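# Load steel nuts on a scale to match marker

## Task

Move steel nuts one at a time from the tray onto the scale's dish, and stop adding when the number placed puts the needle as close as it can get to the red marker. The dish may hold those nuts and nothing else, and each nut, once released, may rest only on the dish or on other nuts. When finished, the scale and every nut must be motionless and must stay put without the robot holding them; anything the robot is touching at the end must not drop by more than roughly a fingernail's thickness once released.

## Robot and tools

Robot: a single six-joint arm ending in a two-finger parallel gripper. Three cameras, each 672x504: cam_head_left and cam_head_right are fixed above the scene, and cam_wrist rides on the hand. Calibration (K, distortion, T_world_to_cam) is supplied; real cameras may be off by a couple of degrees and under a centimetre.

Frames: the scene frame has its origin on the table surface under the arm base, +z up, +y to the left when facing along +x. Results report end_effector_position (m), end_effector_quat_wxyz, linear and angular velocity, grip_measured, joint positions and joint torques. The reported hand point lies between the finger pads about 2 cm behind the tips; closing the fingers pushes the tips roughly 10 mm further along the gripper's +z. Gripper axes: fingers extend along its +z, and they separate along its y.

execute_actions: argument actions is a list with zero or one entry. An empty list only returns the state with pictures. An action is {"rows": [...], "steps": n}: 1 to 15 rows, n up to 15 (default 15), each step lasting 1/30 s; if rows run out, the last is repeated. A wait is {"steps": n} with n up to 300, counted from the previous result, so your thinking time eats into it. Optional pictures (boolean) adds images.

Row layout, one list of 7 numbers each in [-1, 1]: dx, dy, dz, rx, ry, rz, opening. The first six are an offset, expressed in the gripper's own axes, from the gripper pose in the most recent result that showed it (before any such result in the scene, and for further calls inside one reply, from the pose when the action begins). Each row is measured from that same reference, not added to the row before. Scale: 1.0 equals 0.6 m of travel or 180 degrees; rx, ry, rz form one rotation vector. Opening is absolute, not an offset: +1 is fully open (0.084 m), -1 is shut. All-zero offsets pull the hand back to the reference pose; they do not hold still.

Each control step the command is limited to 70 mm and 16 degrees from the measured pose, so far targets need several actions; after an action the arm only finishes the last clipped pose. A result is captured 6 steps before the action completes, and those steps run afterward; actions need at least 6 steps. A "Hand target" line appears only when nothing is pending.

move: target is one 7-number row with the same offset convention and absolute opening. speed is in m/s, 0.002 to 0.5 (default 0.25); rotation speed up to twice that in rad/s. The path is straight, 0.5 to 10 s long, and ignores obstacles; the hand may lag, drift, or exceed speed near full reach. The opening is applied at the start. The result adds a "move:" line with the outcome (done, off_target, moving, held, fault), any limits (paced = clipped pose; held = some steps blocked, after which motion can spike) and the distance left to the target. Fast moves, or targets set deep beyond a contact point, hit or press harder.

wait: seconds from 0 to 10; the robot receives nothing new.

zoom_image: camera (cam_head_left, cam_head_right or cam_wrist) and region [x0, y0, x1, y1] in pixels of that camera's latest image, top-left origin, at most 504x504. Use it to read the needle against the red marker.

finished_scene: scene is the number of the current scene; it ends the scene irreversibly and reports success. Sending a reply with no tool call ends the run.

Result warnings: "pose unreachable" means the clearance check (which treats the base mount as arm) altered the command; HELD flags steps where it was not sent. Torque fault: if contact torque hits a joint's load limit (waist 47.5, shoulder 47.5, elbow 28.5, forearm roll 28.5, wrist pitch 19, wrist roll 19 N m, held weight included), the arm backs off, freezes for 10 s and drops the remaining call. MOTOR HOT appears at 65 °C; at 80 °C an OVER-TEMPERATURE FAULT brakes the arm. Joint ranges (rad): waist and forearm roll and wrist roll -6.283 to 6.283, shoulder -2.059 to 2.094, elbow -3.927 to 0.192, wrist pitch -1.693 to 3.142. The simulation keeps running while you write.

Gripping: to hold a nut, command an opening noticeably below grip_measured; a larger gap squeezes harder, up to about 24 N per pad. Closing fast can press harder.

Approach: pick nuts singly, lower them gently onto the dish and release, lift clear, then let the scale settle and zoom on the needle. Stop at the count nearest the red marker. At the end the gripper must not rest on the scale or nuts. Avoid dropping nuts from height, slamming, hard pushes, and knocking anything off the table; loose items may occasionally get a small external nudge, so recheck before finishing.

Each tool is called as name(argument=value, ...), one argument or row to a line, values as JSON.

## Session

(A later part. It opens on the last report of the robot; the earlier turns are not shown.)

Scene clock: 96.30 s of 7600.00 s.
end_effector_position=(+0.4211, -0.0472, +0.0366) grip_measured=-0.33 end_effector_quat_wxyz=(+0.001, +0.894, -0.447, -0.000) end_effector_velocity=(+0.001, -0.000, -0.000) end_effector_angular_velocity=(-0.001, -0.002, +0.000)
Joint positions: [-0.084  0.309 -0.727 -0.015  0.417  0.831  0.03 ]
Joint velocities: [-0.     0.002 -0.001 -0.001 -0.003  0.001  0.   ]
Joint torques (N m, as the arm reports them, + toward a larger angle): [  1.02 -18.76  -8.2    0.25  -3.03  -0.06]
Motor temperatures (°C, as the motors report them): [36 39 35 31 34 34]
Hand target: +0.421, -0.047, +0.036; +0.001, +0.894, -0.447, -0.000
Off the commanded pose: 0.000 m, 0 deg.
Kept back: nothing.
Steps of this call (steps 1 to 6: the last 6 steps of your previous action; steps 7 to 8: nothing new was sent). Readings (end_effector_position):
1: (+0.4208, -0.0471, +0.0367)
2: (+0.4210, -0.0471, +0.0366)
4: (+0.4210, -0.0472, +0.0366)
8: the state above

move(
  target=[0, 0, -0.14, 0, 0, -0.1, -0.6],
  speed=0.3,
)

Scene clock: 97.60 s of 7600.00 s.
end_effector_position=(+0.4208, -0.0473, +0.1199) grip_measured=-0.33 end_effector_quat_wxyz=(+0.001, +0.953, -0.302, -0.001) end_effector_velocity=(+0.001, -0.000, +0.003) end_effector_angular_velocity=(+0.001, -0.001, +0.009)
Joint positions: [-0.082  0.078 -0.74  -0.011  0.661  0.514  0.03 ]
Joint velocities: [-0.    -0.005 -0.004  0.002  0.008 -0.011 -0.   ]
Joint torques (N m, as the arm reports them, + toward a larger angle): [  0.86 -20.04 -10.03   0.39  -2.04   0.04]
Motor temperatures (°C, as the motors report them): [36 39 35 31 34 34]
Hand target: +0.421, -0.047, +0.120; +0.001, +0.953, -0.302, -0.000
Off the commanded pose: 0.001 m, 0 deg.
Kept back: nothing.
move: done
camera_calibration (this result's frames):
cam_wrist: T_world_to_cam=[[-0.566609, -0.823919, 0.0105554, 0.230689], [-0.823967, 0.566637, -0.000436065, 0.439069], [-0.0056218, -0.00894438, -0.999944, 0.24832], [0, 0, 0, 1]] pos_world=[0.493885, -0.0565025, 0.246062]

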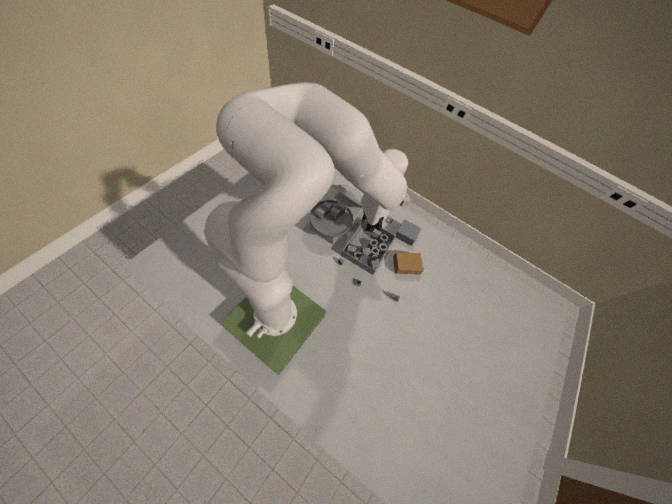

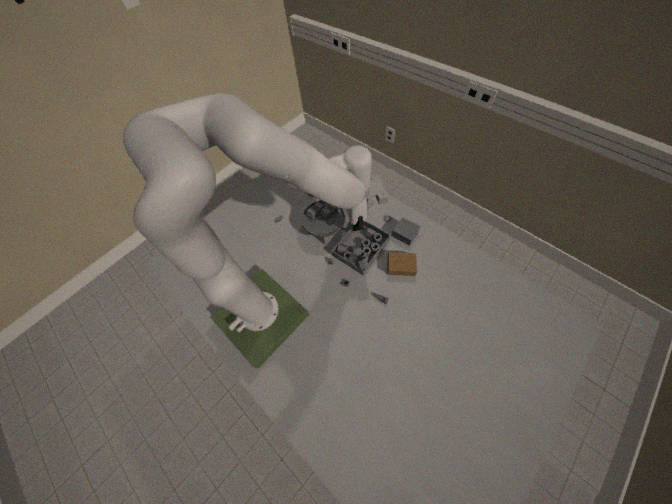

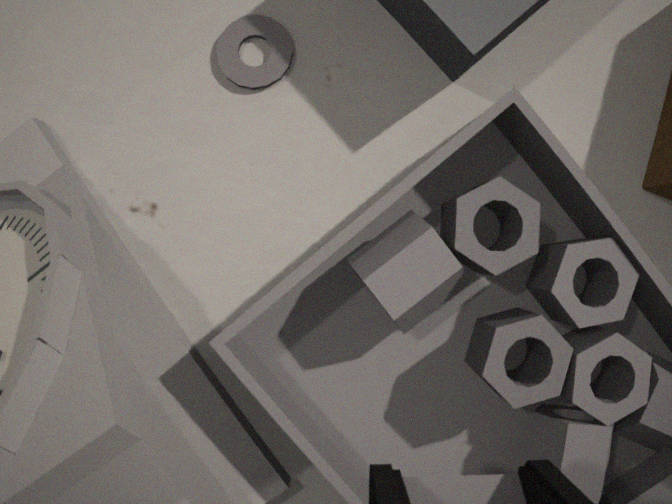

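move(
  target=[-0.2227, -0.0822, -0.0135, 0, 0, -0.1953, -0.6],
  speed=0.3,
)

Scene clock: 99.40 s of 7600.00 s.
end_effector_position=(+0.3406, +0.0698, +0.1279) grip_measured=-0.33 end_effector_quat_wxyz=(+0.001, +1.000, -0.001, -0.001) end_effector_velocity=(-0.003, +0.001, -0.001) end_effector_angular_velocity=(-0.002, +0.003, +0.009)
Joint positions: [ 0.233 -0.177 -0.475 -0.013  0.653  0.218  0.03 ]
Joint velocities: [ 0.006 -0.003  0.005 -0.002  0.001 -0.002 -0.   ]
Joint torques (N m, as the arm reports them, + toward a larger angle): [  0.88 -14.69 -10.11   0.58  -2.31  -0.02]
Motor temperatures (°C, as the motors report them): [36 39 35 31 34 34]
Hand target: +0.340, +0.070, +0.128; +0.001, +1.000, -0.000, -0.001
Off the commanded pose: 0.001 m, 0 deg.
Kept back: nothing.
move: done
camera_calibration (this result's frames):
cam_wrist: T_world_to_cam=[[0.0102969, -0.99989, 0.0107061, 0.0973609], [-0.999947, -0.0102935, 0.000378233, 0.406795], [-0.000267988, -0.0107095, -0.999943, 0.255232], [0, 0, 0, 1]] pos_world=[0.405839, 0.104271, 0.254021]

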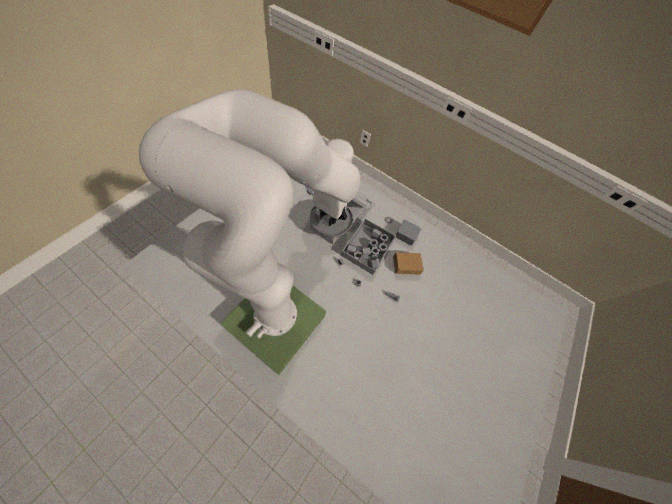

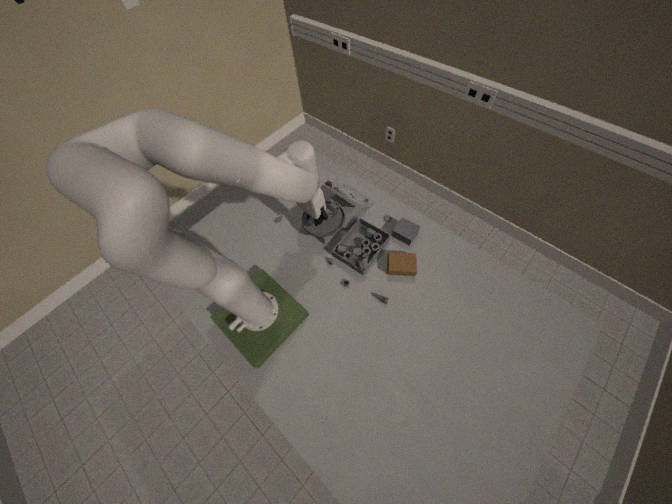

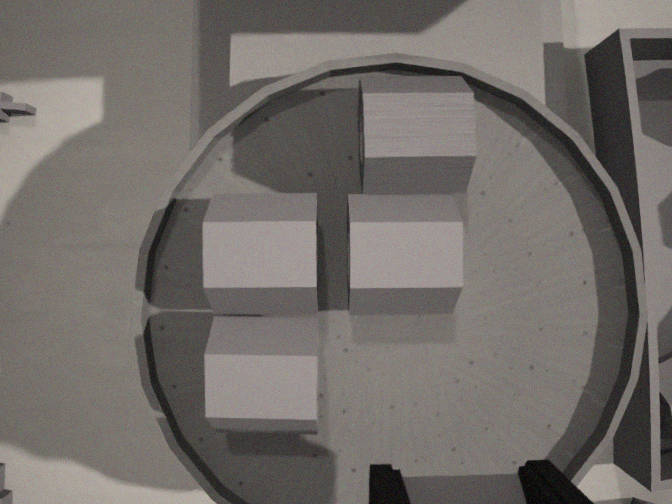

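move(
  target=[0.0523, -0.0053, 0.0535, 0, 0, 0, -0.6],
  speed=0.1,
)

Scene clock: 100.90 s of 7600.00 s.
end_effector_position=(+0.3719, +0.0728, +0.0960) grip_measured=-0.33 end_effector_quat_wxyz=(+0.001, +1.000, -0.001, -0.001) end_effector_velocity=(+0.001, +0.000, -0.001) end_effector_angular_velocity=(+0.001, -0.002, +0.000)
Joint positions: [ 0.223  0.016 -0.566 -0.015  0.552  0.21   0.03 ]
Joint velocities: [-0.     0.005 -0.002  0.    -0.004 -0.    -0.   ]
Joint torques (N m, as the arm reports them, + toward a larger angle): [  0.59 -17.76  -9.36   0.25  -2.18  -0.08]
Motor temperatures (°C, as the motors report them): [36 39 35 31 34 34]
Hand target: +0.372, +0.073, +0.096; +0.001, +1.000, -0.001, -0.001
Off the commanded pose: 0.000 m, 0 deg.
Kept back: nothing.
move: done
camera_calibration (this result's frames):
cam_wrist: T_world_to_cam=[[0.0104401, -0.999891, 0.010439, 0.100411], [-0.999946, -0.0104394, 0.00011553, 0.438159], [-0.0000065397, -0.0104397, -0.999946, 0.223292], [0, 0, 0, 1]] pos_world=[0.437088, 0.107306, 0.222181]

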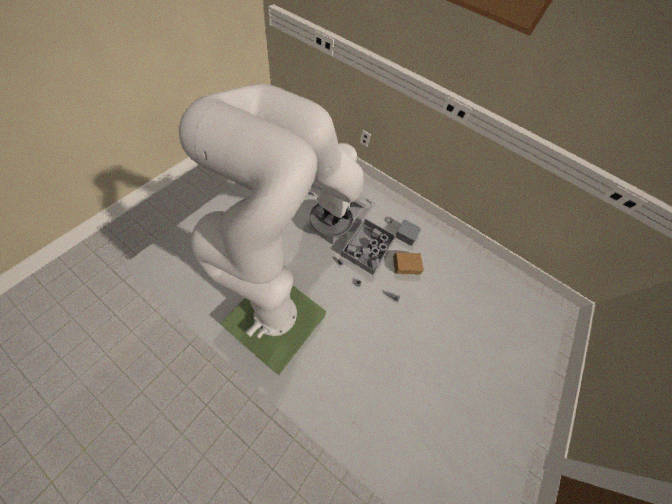

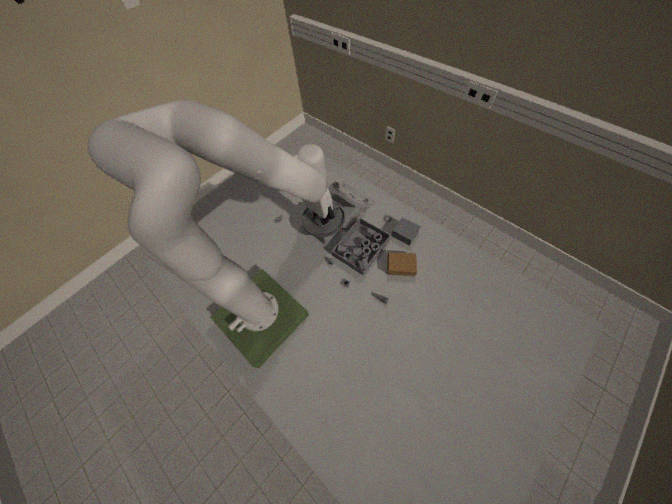

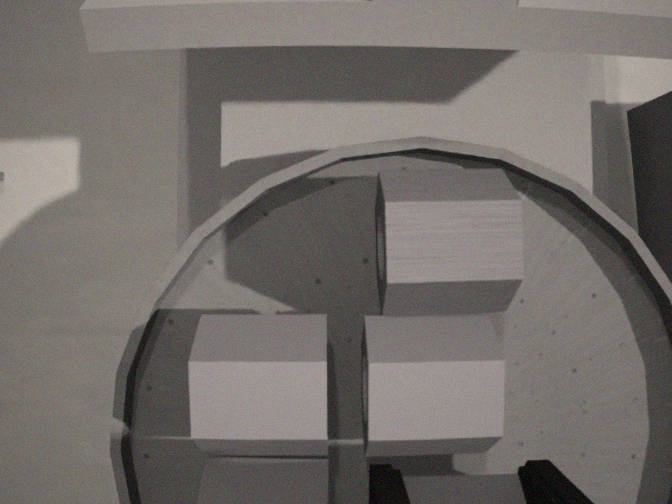

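execute_actions(
  actions=[
    {"rows": [[0,0,0.002,0,0,0,-0.6],[0,0,0.004,0,0,0,-0.6],[0,0,0.0055,0,0,0,-0.6],[0,0,0.0055,0,0,0,-0.6],[0,0,0.0055,0,0,0,-0.6],[0,0,0.0055,0,0,0,-0.6],[0,0,0.0055,0,0,0,-0.4],[0,0,0.0055,0,0,0,-0.3],[0,0,0.0055,0,0,0,-0.25],[0,0,0.0055,0,0,0,-0.24],[0,0,0.0055,0,0,0,-0.24],[0,0,0.0055,0,0,0,-0.24],[0,0,0.0,0,0,0,-0.24],[0,0,-0.015,0,0,0,-0.24],[0,0,-0.035,0,0,0,-0.24]], "steps": 15},
  ],
)

move(
  target=[-0.045, 0.3, -0.088, 0, 0, 0, -0.2],
  speed=0.3,
)

Scene clock: 101.50 s of 7600.00 s.
end_effector_position=(+0.3720, +0.0728, +0.0932) grip_measured=-0.33 end_effector_quat_wxyz=(+0.001, +1.000, -0.001, -0.001) end_effector_velocity=(+0.001, +0.000, -0.003) end_effector_angular_velocity=(+0.002, -0.003, -0.002)
Joint positions: [ 0.223  0.025 -0.566 -0.015  0.542  0.21   0.03 ]
Joint velocities: [-0.     0.01   0.001  0.001 -0.014  0.001  0.023]
Joint torques (N m, as the arm reports them, + toward a larger angle): [  0.87 -16.91  -8.96   0.59  -2.3    0.02]
Motor temperatures (°C, as the motors report them): [36 39 35 31 34 34]
Steps of this call (steps 1 to 9: nothing new was sent; steps 10 to 18: the first 9 steps of this action). Readings (end_effector_position):
10: (+0.3720, +0.0728, +0.0958)
11: (+0.3721, +0.0728, +0.0957)
13: (+0.3721, +0.0729, +0.0948)
17: (+0.3720, +0.0728, +0.0933)
18: the state above

Scene clock: 103.40 s of 7600.00 s.
end_effector_position=(+0.3443, -0.1062, +0.1674) grip_measured=-0.22 end_effector_quat_wxyz=(+0.000, +1.000, -0.001, -0.001) end_effector_velocity=(-0.000, -0.002, +0.000) end_effector_angular_velocity=(+0.001, +0.001, +0.000)
Joint positions: [-0.268 -0.239 -0.556 -0.008  0.792 -0.288  0.035]
Joint velocities: [-0.006  0.001 -0.003  0.001  0.002 -0.008 -0.   ]
Joint torques (N m, as the arm reports them, + toward a larger angle): [  0.64 -14.01 -10.74   0.4   -2.17  -0.15]
Motor temperatures (°C, as the motors report them): [36 39 35 31 34 34]
Hand target: +0.344, -0.107, +0.168; +0.000, +1.000, -0.001, -0.001
Off your previous action's commanded pose: 0.022 m, 0 deg at its last step (step 6 of this call).
Off the commanded pose: 0.001 m, 0 deg.
Kept back: nothing.
move: done
camera_calibration (this result's frames):
cam_wrist: T_world_to_cam=[[0.0105287, -0.999904, 0.00897431, -0.0788448], [-0.999945, -0.0105261, 0.000330695, 0.408568], [-0.000236198, -0.0089773, -0.99996, 0.293032], [0, 0, 0, 1]] pos_world=[0.409444, -0.071906, 0.293593]

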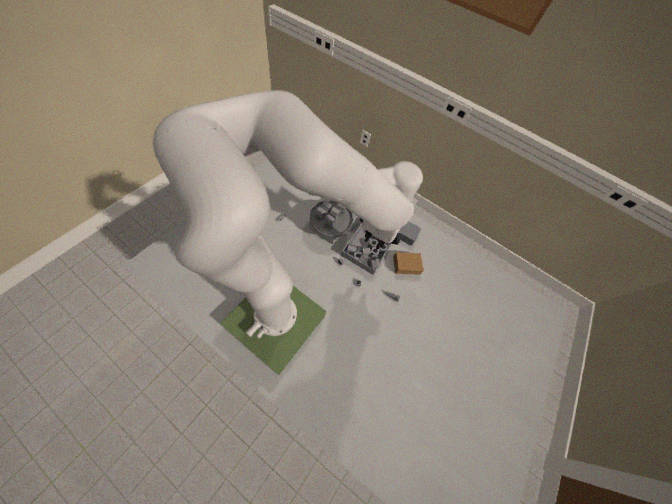

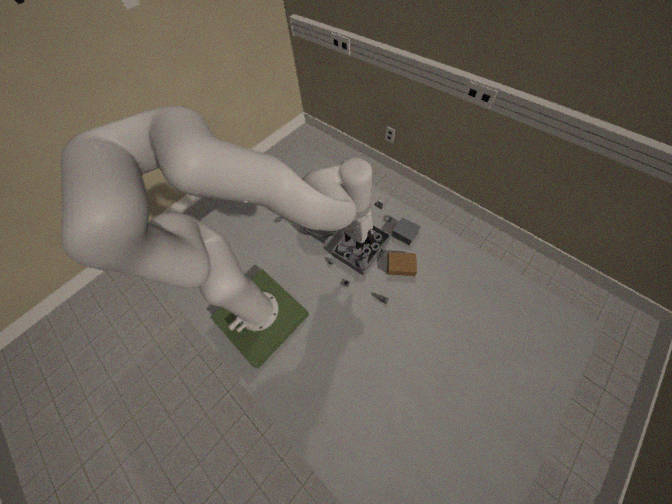

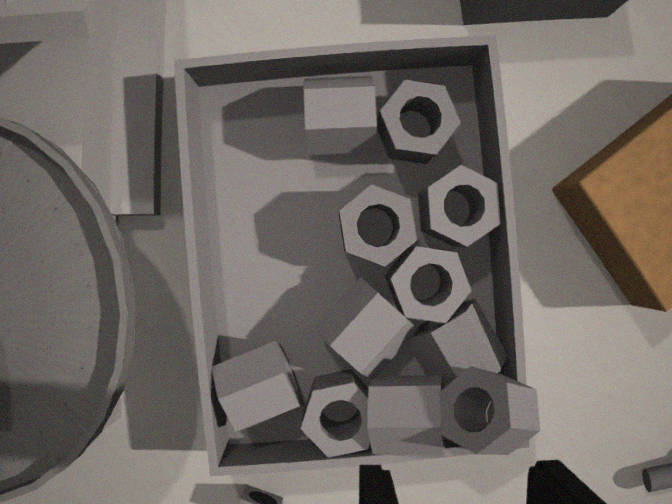

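zoom_image(
  camera="cam_wrist",
  region=[180, 40, 540, 480],
)

Region (180, 40, 540, 480) of cam_wrist's 672x504 image, scaled by 1.145, with more detail than that image has; it fills the left 412 columns of this view, and the rest is white.

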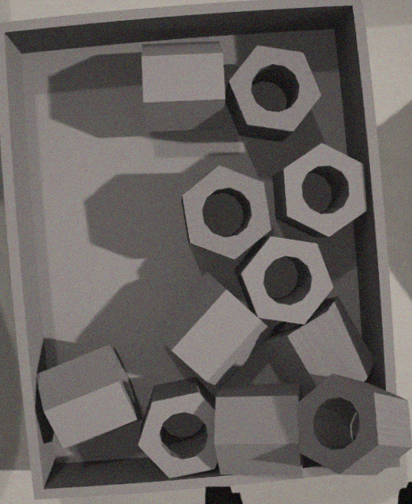

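move(
  target=[0.1355, -0.0253, 0.194, 0, 0, -0.061, -1],
  speed=0.3,
)

Scene clock: 106.33 s of 7600.00 s.
end_effector_position=(+0.4265, -0.0915, +0.0525) grip_measured=-1.00 end_effector_quat_wxyz=(+0.001, +0.995, +0.095, +0.001) end_effector_velocity=(+0.002, +0.000, -0.000) end_effector_angular_velocity=(+0.000, -0.001, +0.000)
Joint positions: [-0.183  0.289 -0.768 -0.013  0.475 -0.389  0.   ]
Joint velocities: [ 0.001  0.005 -0.006  0.002 -0.001 -0.001  0.   ]
Joint torques (N m, as the arm reports them, + toward a larger angle): [  0.51 -18.21  -7.51   0.63  -1.92  -0.05]
Motor temperatures (°C, as the motors report them): [36 39 35 31 34 34]
Hand target: +0.426, -0.091, +0.051; +0.000, +0.995, +0.095, -0.001
Off the commanded pose: 0.002 m, 0 deg.
Kept back: nothing.
move: done
camera_calibration (this result's frames):
cam_wrist: T_world_to_cam=[[0.201019, -0.979539, 0.00971812, -0.143401], [-0.979577, -0.201053, -0.00260872, 0.465032], [0.0045092, -0.00899524, -0.999949, 0.176213], [0, 0, 0, 1]] pos_world=[0.483566, -0.0453862, 0.178811]

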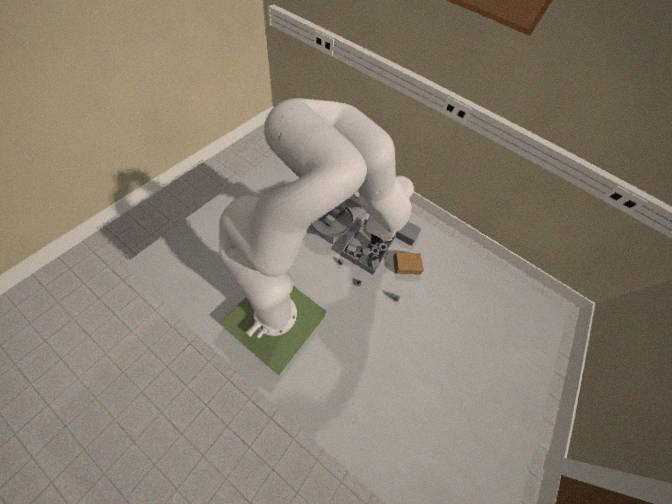

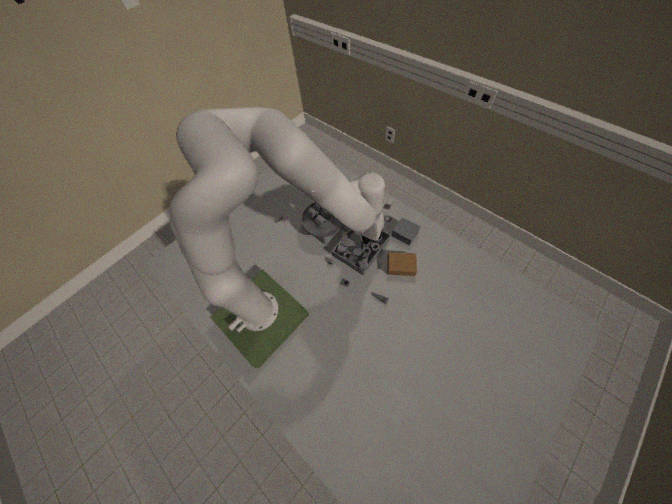

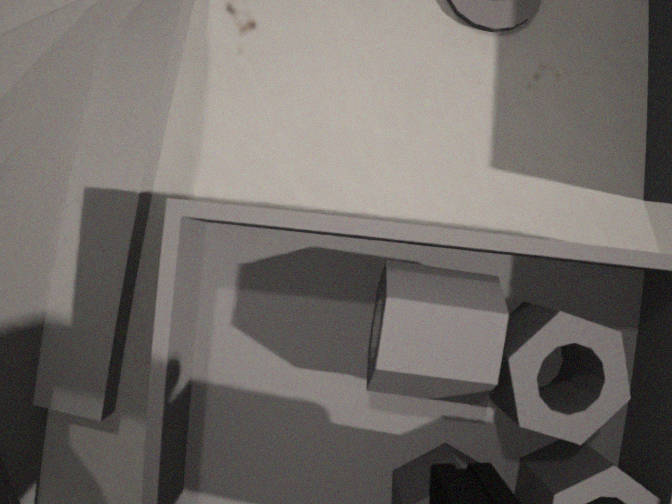

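move(
  target=[0, -0.042, -0.0003, 0, 0, 0, -1],
  speed=0.05,
)

Scene clock: 110.27 s of 7600.00 s.
end_effector_position=(+0.4203, -0.0666, +0.0514) grip_measured=-1.00 end_effector_quat_wxyz=(+0.000, +0.995, +0.095, -0.001) end_effector_velocity=(+0.002, -0.000, +0.002) end_effector_angular_velocity=(-0.001, -0.005, -0.008)
Joint positions: [-0.129  0.269 -0.732 -0.014  0.463 -0.334  0.   ]
Joint velocities: [ 0.    -0.003 -0.001  0.    -0.001  0.008  0.   ]
Joint torques (N m, as the arm reports them, + toward a larger angle): [ -0.25 -15.63  -5.12   0.42   0.17   0.03]
Motor temperatures (°C, as the motors report them): [36 39 35 31 34 34]
Hand target: +0.422, -0.067, +0.053; +0.001, +0.995, +0.095, +0.001
Off the commanded pose: 0.002 m, 0 deg.
Kept back: nothing.
move: done
camera_calibration (this result's frames):
cam_wrist: T_world_to_cam=[[0.201376, -0.979479, 0.00832816, -0.117861], [-0.979514, -0.201372, 0.00128886, 0.463738], [0.00041465, -0.0084171, -0.999964, 0.177112], [0, 0, 0, 1]] pos_world=[0.477898, -0.0205673, 0.177489]

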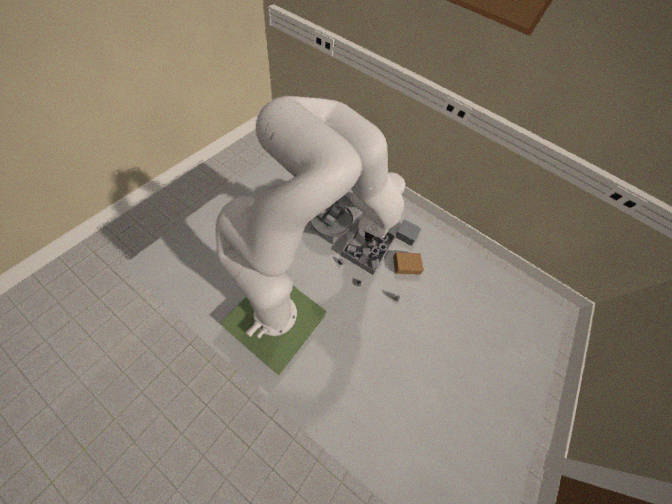

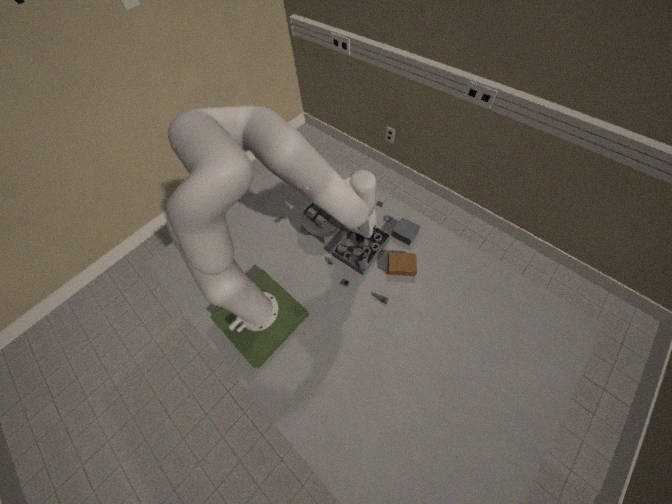

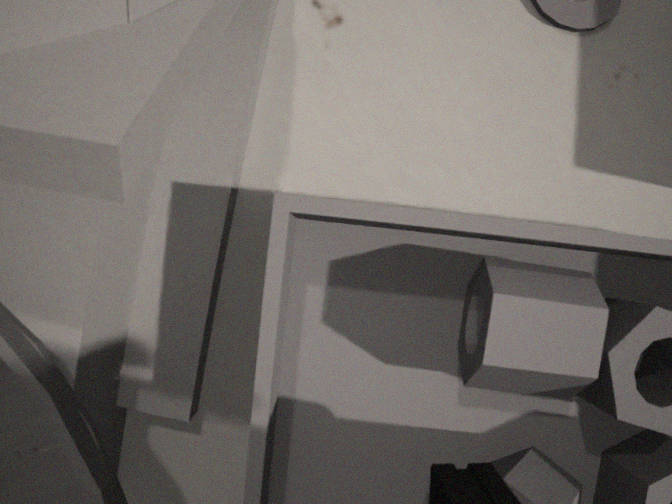

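Nut seems tilted; lift off.

move(
  target=[-0.06, 0.03, -0.07, 0, 0, 0.0605, -0.2],
  speed=0.1,
)

Scene clock: 111.87 s of 7600.00 s.
end_effector_position=(+0.3884, -0.0909, +0.0931) grip_measured=-0.22 end_effector_quat_wxyz=(+0.000, +1.000, +0.001, -0.001) end_effector_velocity=(-0.000, -0.001, +0.002) end_effector_angular_velocity=(+0.000, -0.001, -0.004)
Joint positions: [-0.201  0.077 -0.636 -0.011  0.559 -0.219  0.035]
Joint velocities: [-0.002 -0.006  0.001  0.001  0.004  0.001  0.   ]
Joint torques (N m, as the arm reports them, + toward a larger angle): [  0.91 -18.46  -8.97   0.52  -2.02   0.09]
Motor temperatures (°C, as the motors report them): [36 39 35 31 34 34]
Hand target: +0.388, -0.091, +0.093; +0.000, +1.000, +0.001, -0.001
Off the commanded pose: 0.000 m, 0 deg.
Kept back: nothing.
move: done
camera_calibration (this result's frames):
cam_wrist: T_world_to_cam=[[0.0130748, -0.999877, 0.00864323, -0.0642927], [-0.999914, -0.0130619, 0.0015389, 0.452526], [-0.00142582, -0.00866261, -0.999961, 0.219389], [0, 0, 0, 1]] pos_world=[0.45364, -0.0564735, 0.21924]

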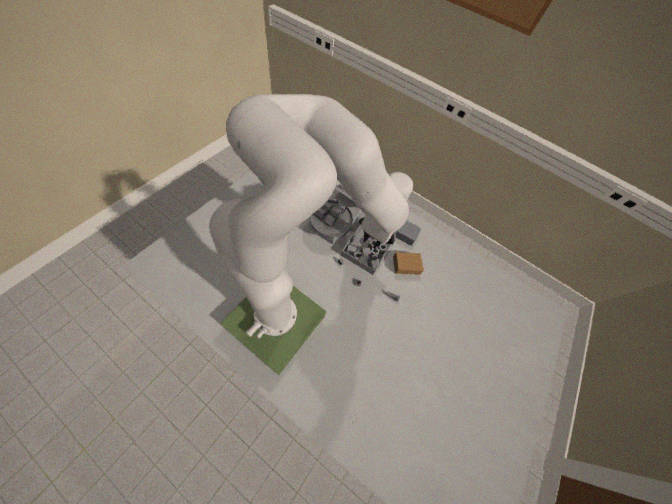

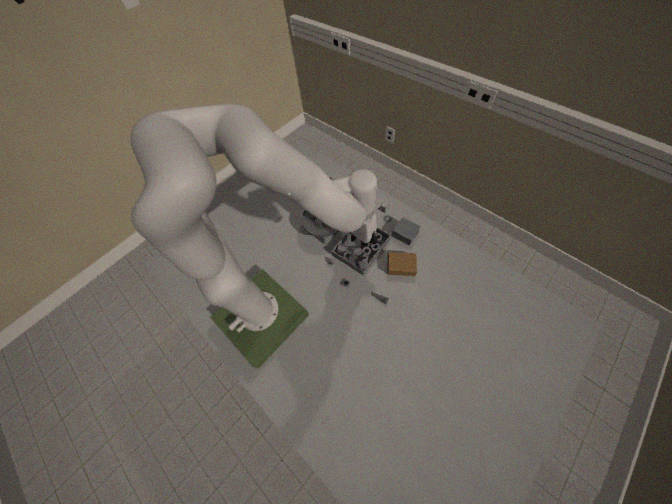

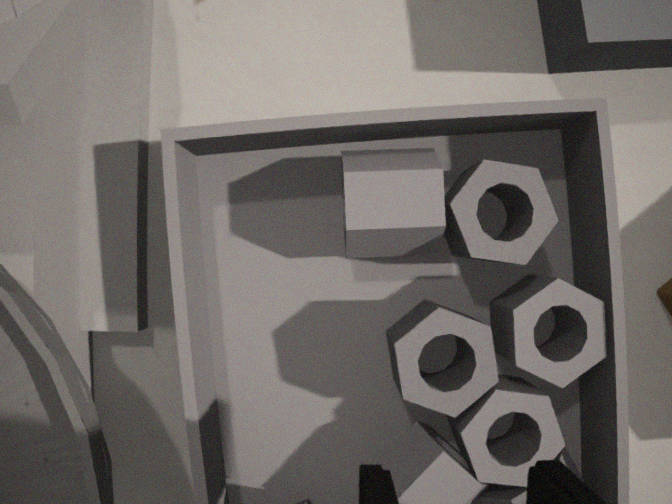

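move(
  target=[0.133, 0.0187, 0.055, 0, 0, 0.548, -0.19],
  speed=0.5,
)

Scene clock: 115.03 s of 7600.00 s.
end_effector_position=(+0.4681, -0.1023, +0.0601) grip_measured=-0.20 end_effector_quat_wxyz=(-0.001, -0.653, +0.758, +0.001) end_effector_velocity=(-0.000, -0.000, -0.001) end_effector_angular_velocity=(-0.005, +0.005, -0.009)
Joint positions: [-0.187  0.375 -0.941 -0.01   0.565  1.515  0.035]
Joint velocities: [ 0.001  0.004 -0.003 -0.011  0.004  0.019 -0.   ]
Joint torques (N m, as the arm reports them, + toward a larger angle): [  0.94 -24.14  -9.22   0.5   -1.93  -0.04]
Motor temperatures (°C, as the motors report them): [36 39 35 31 34 34]
Hand target: +0.468, -0.102, +0.060; -0.001, -0.652, +0.758, +0.001
Off the commanded pose: 0.000 m, 0 deg.
Kept back: nothing.
move: done
camera_calibration (this result's frames):
cam_wrist: T_world_to_cam=[[-0.990578, 0.136535, 0.0106304, 0.509485], [0.136524, 0.990635, -0.00174711, 0.103066], [-0.0107694, -0.000279334, -0.999942, 0.191588], [0, 0, 0, 1]] pos_world=[0.492677, -0.17161, 0.186341]

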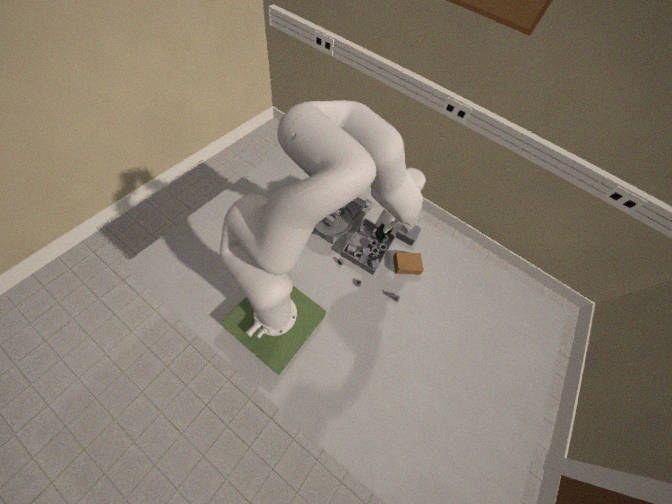

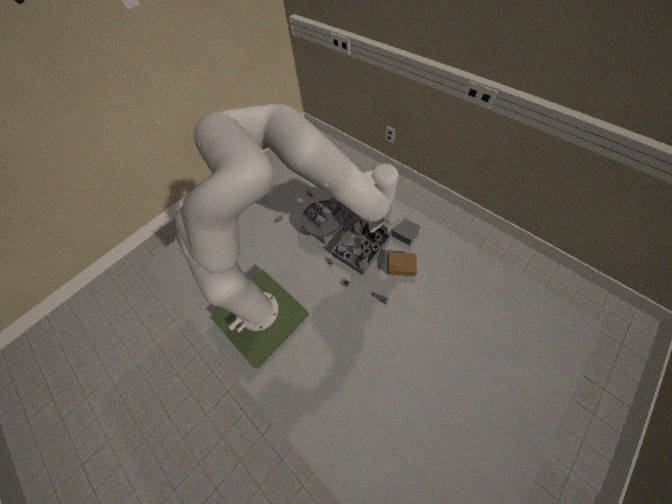

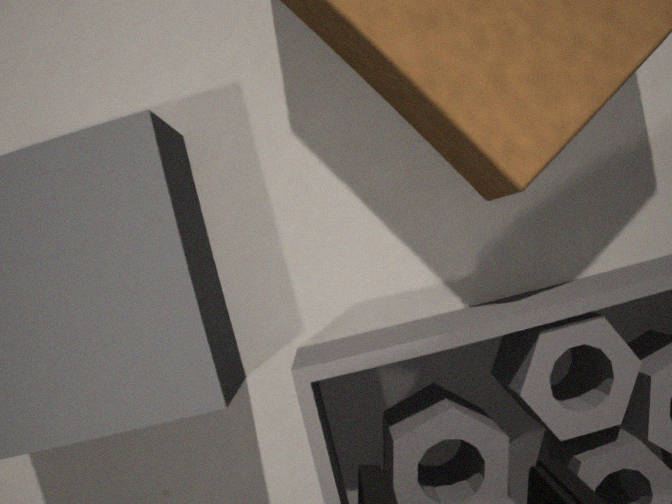

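zoom_image(
  camera="cam_wrist",
  region=[300, 300, 672, 504],
)

Region (300, 300, 672, 504) of cam_wrist's 672x504 image, scaled by 1.355, with more detail than that image has; it fills the top 276 rows of this view, and the rest is white.

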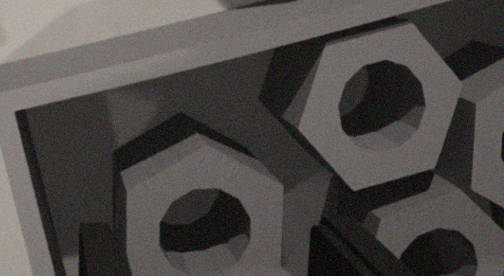

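move(
  target=[0.003, -0.002, 0.0222, 0, 0, 0, -0.19],
  speed=0.04,
)

Scene clock: 116.13 s of 7600.00 s.
end_effector_position=(+0.4686, -0.1042, +0.0470) grip_measured=-0.21 end_effector_quat_wxyz=(-0.001, -0.653, +0.758, +0.001) end_effector_velocity=(+0.001, -0.001, -0.000) end_effector_angular_velocity=(-0.001, -0.003, +0.001)
Joint positions: [-0.191  0.411 -0.947 -0.011  0.536  1.511  0.035]
Joint velocities: [-0.001  0.001 -0.001 -0.    -0.004 -0.002 -0.   ]
Joint torques (N m, as the arm reports them, + toward a larger angle): [  0.97 -23.1   -9.83   0.6   -3.6    0.1 ]
Motor temperatures (°C, as the motors report them): [36 39 35 31 34 34]
Hand target: +0.469, -0.104, +0.047; -0.001, -0.653, +0.758, +0.001
Off the commanded pose: 0.000 m, 0 deg.
Kept back: nothing.
move: done
camera_calibration (this result's frames):
cam_wrist: T_world_to_cam=[[-0.990585, 0.136413, 0.0115256, 0.510346], [0.136403, 0.990652, -0.00164954, 0.104842], [-0.0116429, -0.0000618781, -0.999932, 0.17896], [0, 0, 0, 1]] pos_world=[0.493324, -0.173469, 0.173239]

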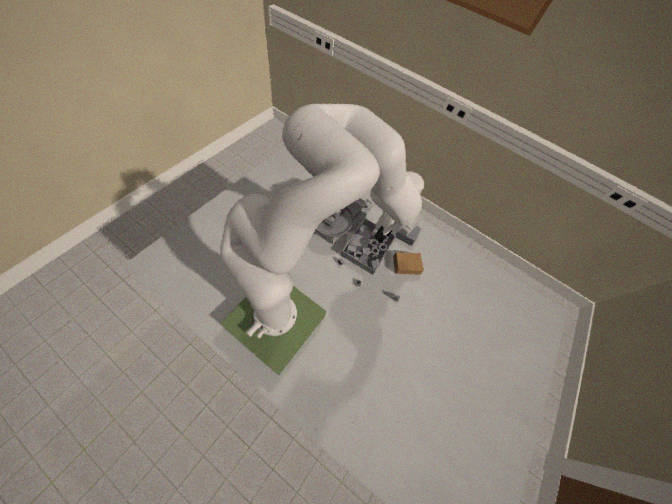

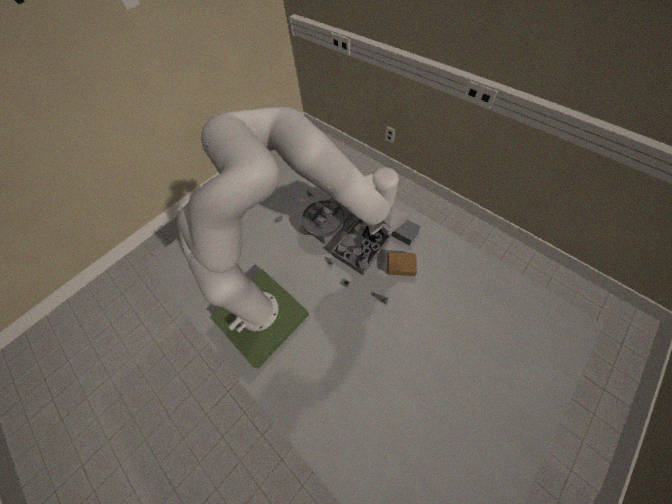

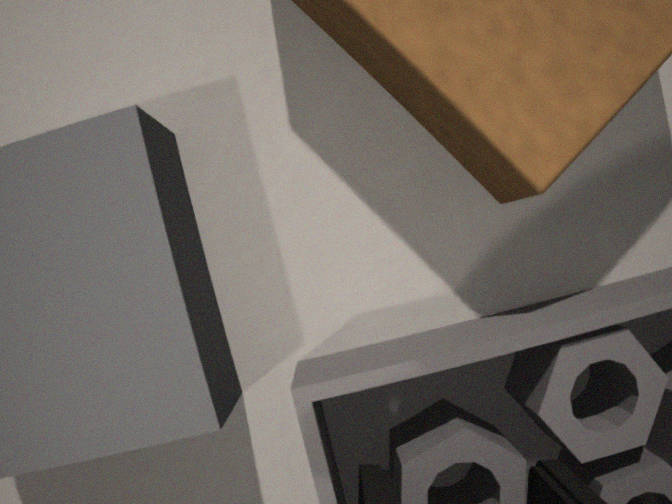

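execute_actions(
  actions=[
    {"rows": [[0,0.001,-0.0005,0,0,0,-0.19],[0,0.002,-0.0005,0,0,0,-0.22],[0,0.002,-0.0005,0,0,0,-0.25],[0,0.002,-0.0005,0,0,0,-0.28],[0,0.002,-0.0005,0,0,0,-0.31],[0,0.002,-0.0005,0,0,0,-0.35],[0,0.002,-0.0005,0,0,0,-0.45],[0,0.002,-0.0005,0,0,0,-0.6]], "steps": 12},
  ],
)

move(
  target=[0, 0, -0.03, 0, 0, 0, -0.7],
  speed=0.05,
)

Scene clock: 116.67 s of 7600.00 s.
end_effector_position=(+0.4685, -0.1041, +0.0474) grip_measured=-0.32 end_effector_quat_wxyz=(-0.001, -0.653, +0.758, +0.000) end_effector_velocity=(-0.006, +0.002, -0.001) end_effector_angular_velocity=(+0.002, +0.005, -0.001)
Joint positions: [-0.191  0.409 -0.944 -0.011  0.533  1.511  0.03 ]
Joint velocities: [ 0.    -0.012  0.02   0.002 -0.004 -0.    -0.043]
Joint torques (N m, as the arm reports them, + toward a larger angle): [  1.29 -24.23  -8.6    0.41  -1.78   0.07]
Motor temperatures (°C, as the motors report them): [36 39 35 31 34 34]
Steps of this call (steps 1 to 10: nothing new was sent; steps 11 to 16: the first 6 steps of this action). Readings (end_effector_position):
11: (+0.4691, -0.1043, +0.0469)
12: (+0.4691, -0.1043, +0.0470)
14: (+0.4691, -0.1043, +0.0474)
16: the state above

Scene clock: 117.70 s of 7600.00 s.
end_effector_position=(+0.4677, -0.1040, +0.0651) grip_measured=-0.35 end_effector_quat_wxyz=(-0.001, -0.653, +0.758, +0.001) end_effector_velocity=(-0.001, +0.000, +0.001) end_effector_angular_velocity=(+0.001, +0.002, +0.000)
Joint positions: [-0.191  0.363 -0.941 -0.01   0.578  1.511  0.029]
Joint velocities: [-0.    -0.004  0.001  0.001  0.006 -0.001 -0.   ]
Joint torques (N m, as the arm reports them, + toward a larger angle): [  1.13 -24.18  -9.65   0.57  -2.28  -0.02]
Motor temperatures (°C, as the motors report them): [36 39 35 31 34 34]
Hand target: +0.468, -0.104, +0.065; -0.001, -0.653, +0.758, +0.001
Off your previous action's commanded pose: 0.000 m, 0 deg at its last step (step 6 of this call).
Off the commanded pose: 0.000 m, 0 deg.
Kept back: nothing.
move: done
camera_calibration (this result's frames):
cam_wrist: T_world_to_cam=[[-0.990585, 0.136459, 0.0109912, 0.509245], [0.136448, 0.990646, -0.00175598, 0.10487], [-0.011128, -0.000239712, -0.999938, 0.196811], [0, 0, 0, 1]] pos_world=[0.492331, -0.173333, 0.191385]

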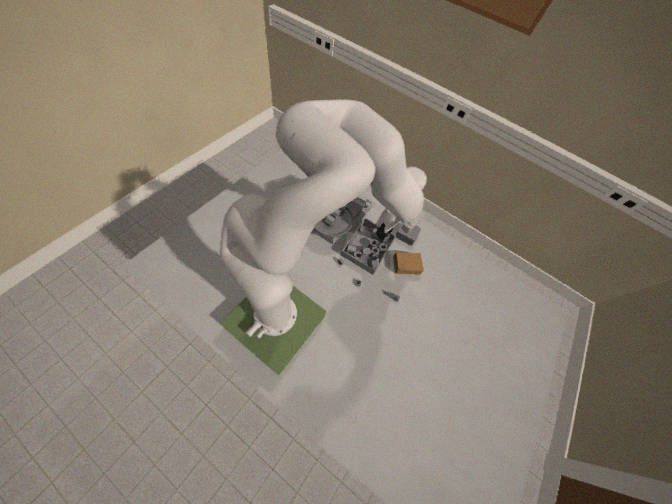

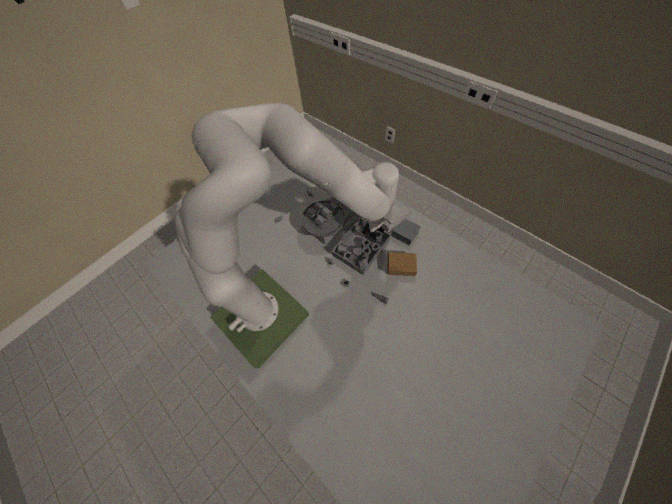

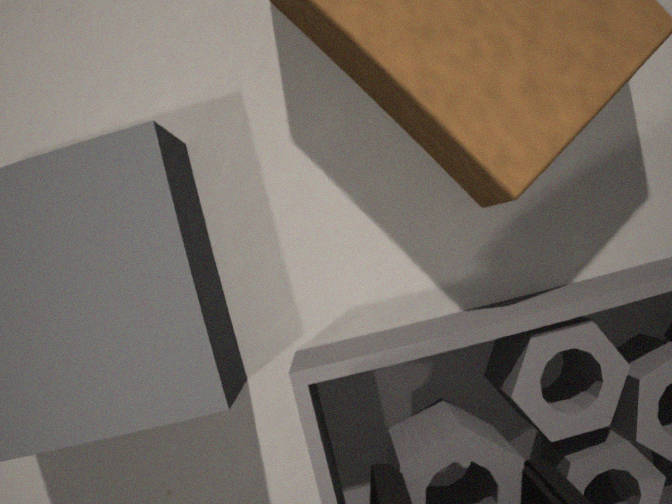

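move(
  target=[0, 0, -0.085, 0, 0, 0, -0.7],
  speed=0.2,
)

move(
  target=[-0.282, 0.278, -0.04, 0, 0, -0.3806, -0.7],
  speed=0.35,
)

Scene clock: 119.17 s of 7600.00 s.
end_effector_position=(+0.4675, -0.1041, +0.1155) grip_measured=-0.35 end_effector_quat_wxyz=(-0.001, -0.653, +0.758, +0.001) end_effector_velocity=(+0.001, -0.001, +0.003) end_effector_angular_velocity=(-0.002, -0.004, +0.001)
Joint positions: [-0.19   0.247 -0.955 -0.009  0.708  1.51   0.029]
Joint velocities: [-0.001 -0.005 -0.004 -0.002  0.004  0.    -0.   ]
Joint torques (N m, as the arm reports them, + toward a larger angle): [  1.04 -23.16 -10.28   0.44  -2.28  -0.17]
Motor temperatures (°C, as the motors report them): [36 39 35 31 34 34]
Hand target: +0.468, -0.104, +0.116; -0.001, -0.653, +0.758, +0.001
Off the commanded pose: 0.001 m, 0 deg.
Kept back: nothing.
move: done
camera_calibration (this result's frames):
cam_wrist: T_world_to_cam=[[-0.99055, 0.136632, 0.0119403, 0.508396], [0.136619, 0.990622, -0.00190587, 0.104976], [-0.0120887, -0.000256591, -0.999927, 0.247623], [0, 0, 0, 1]] pos_world=[0.492244, -0.173391, 0.241734]

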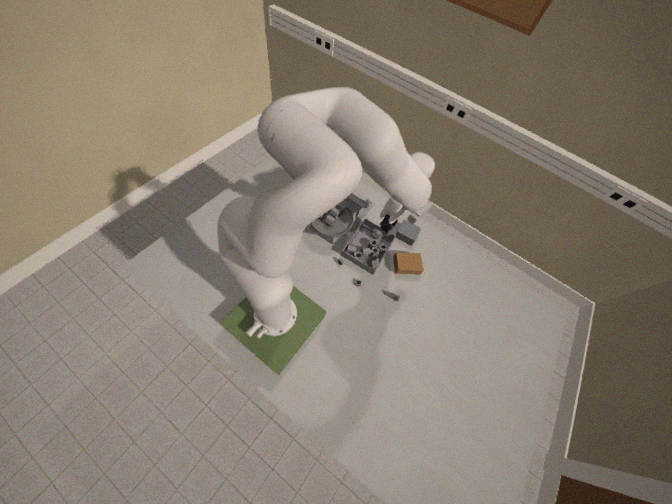

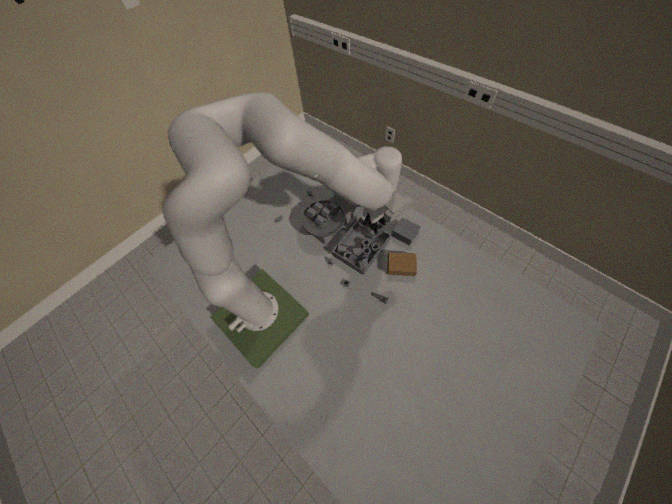

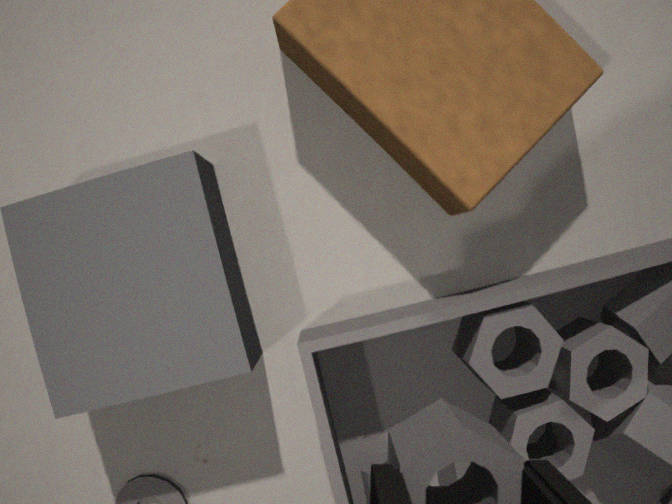

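Scene clock: 121.43 s of 7600.00 s.
end_effector_position=(+0.3285, +0.0877, +0.1398) grip_measured=-0.35 end_effector_quat_wxyz=(+0.001, +0.966, -0.259, -0.001) end_effector_velocity=(-0.001, +0.001, +0.000) end_effector_angular_velocity=(-0.000, +0.000, +0.007)
Joint positions: [ 0.292 -0.235 -0.461 -0.01   0.7    0.798  0.029]
Joint velocities: [ 0.004 -0.003  0.002  0.     0.002 -0.003  0.   ]
Joint torques (N m, as the arm reports them, + toward a larger angle): [  1.02 -13.84 -10.36   0.67  -2.12   0.02]
Motor temperatures (°C, as the motors report them): [36 39 35 31 34 34]
Hand target: +0.328, +0.088, +0.140; +0.001, +0.966, -0.259, -0.001
Off the commanded pose: 0.001 m, 0 deg.
Kept back: nothing.
move: done
camera_calibration (this result's frames):
cam_wrist: T_world_to_cam=[[-0.490808, -0.871195, 0.0112796, 0.268582], [-0.871246, 0.490846, 0.000638353, 0.308606], [-0.00609267, -0.009514, -0.999936, 0.269157], [0, 0, 0, 1]] pos_world=[0.402334, 0.0850701, 0.265914]

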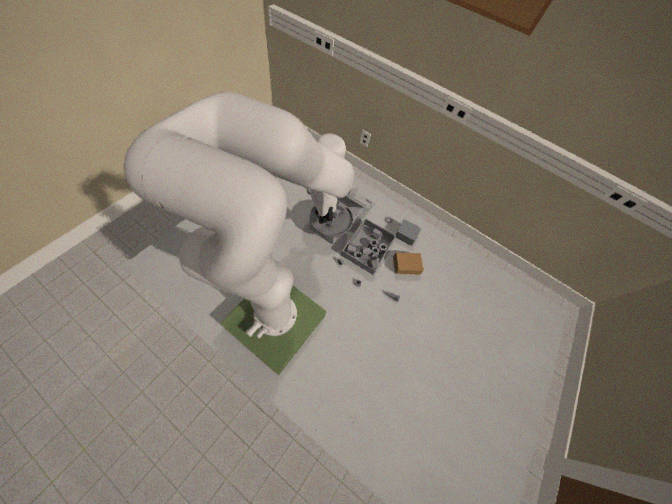

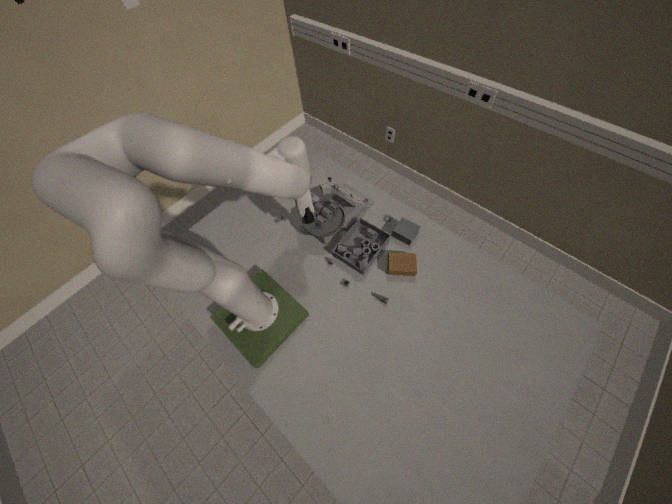

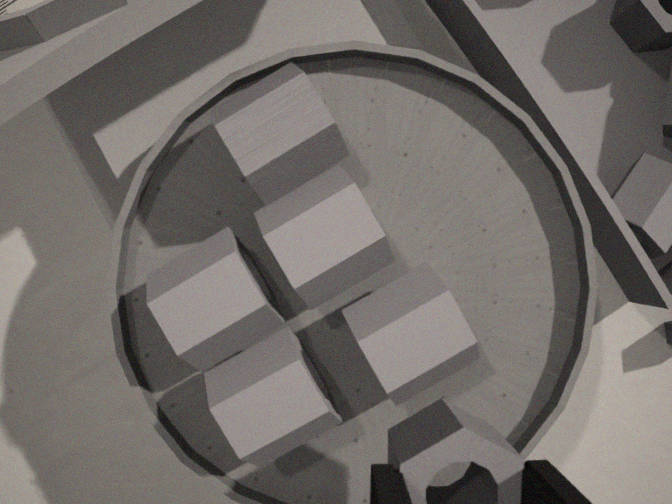

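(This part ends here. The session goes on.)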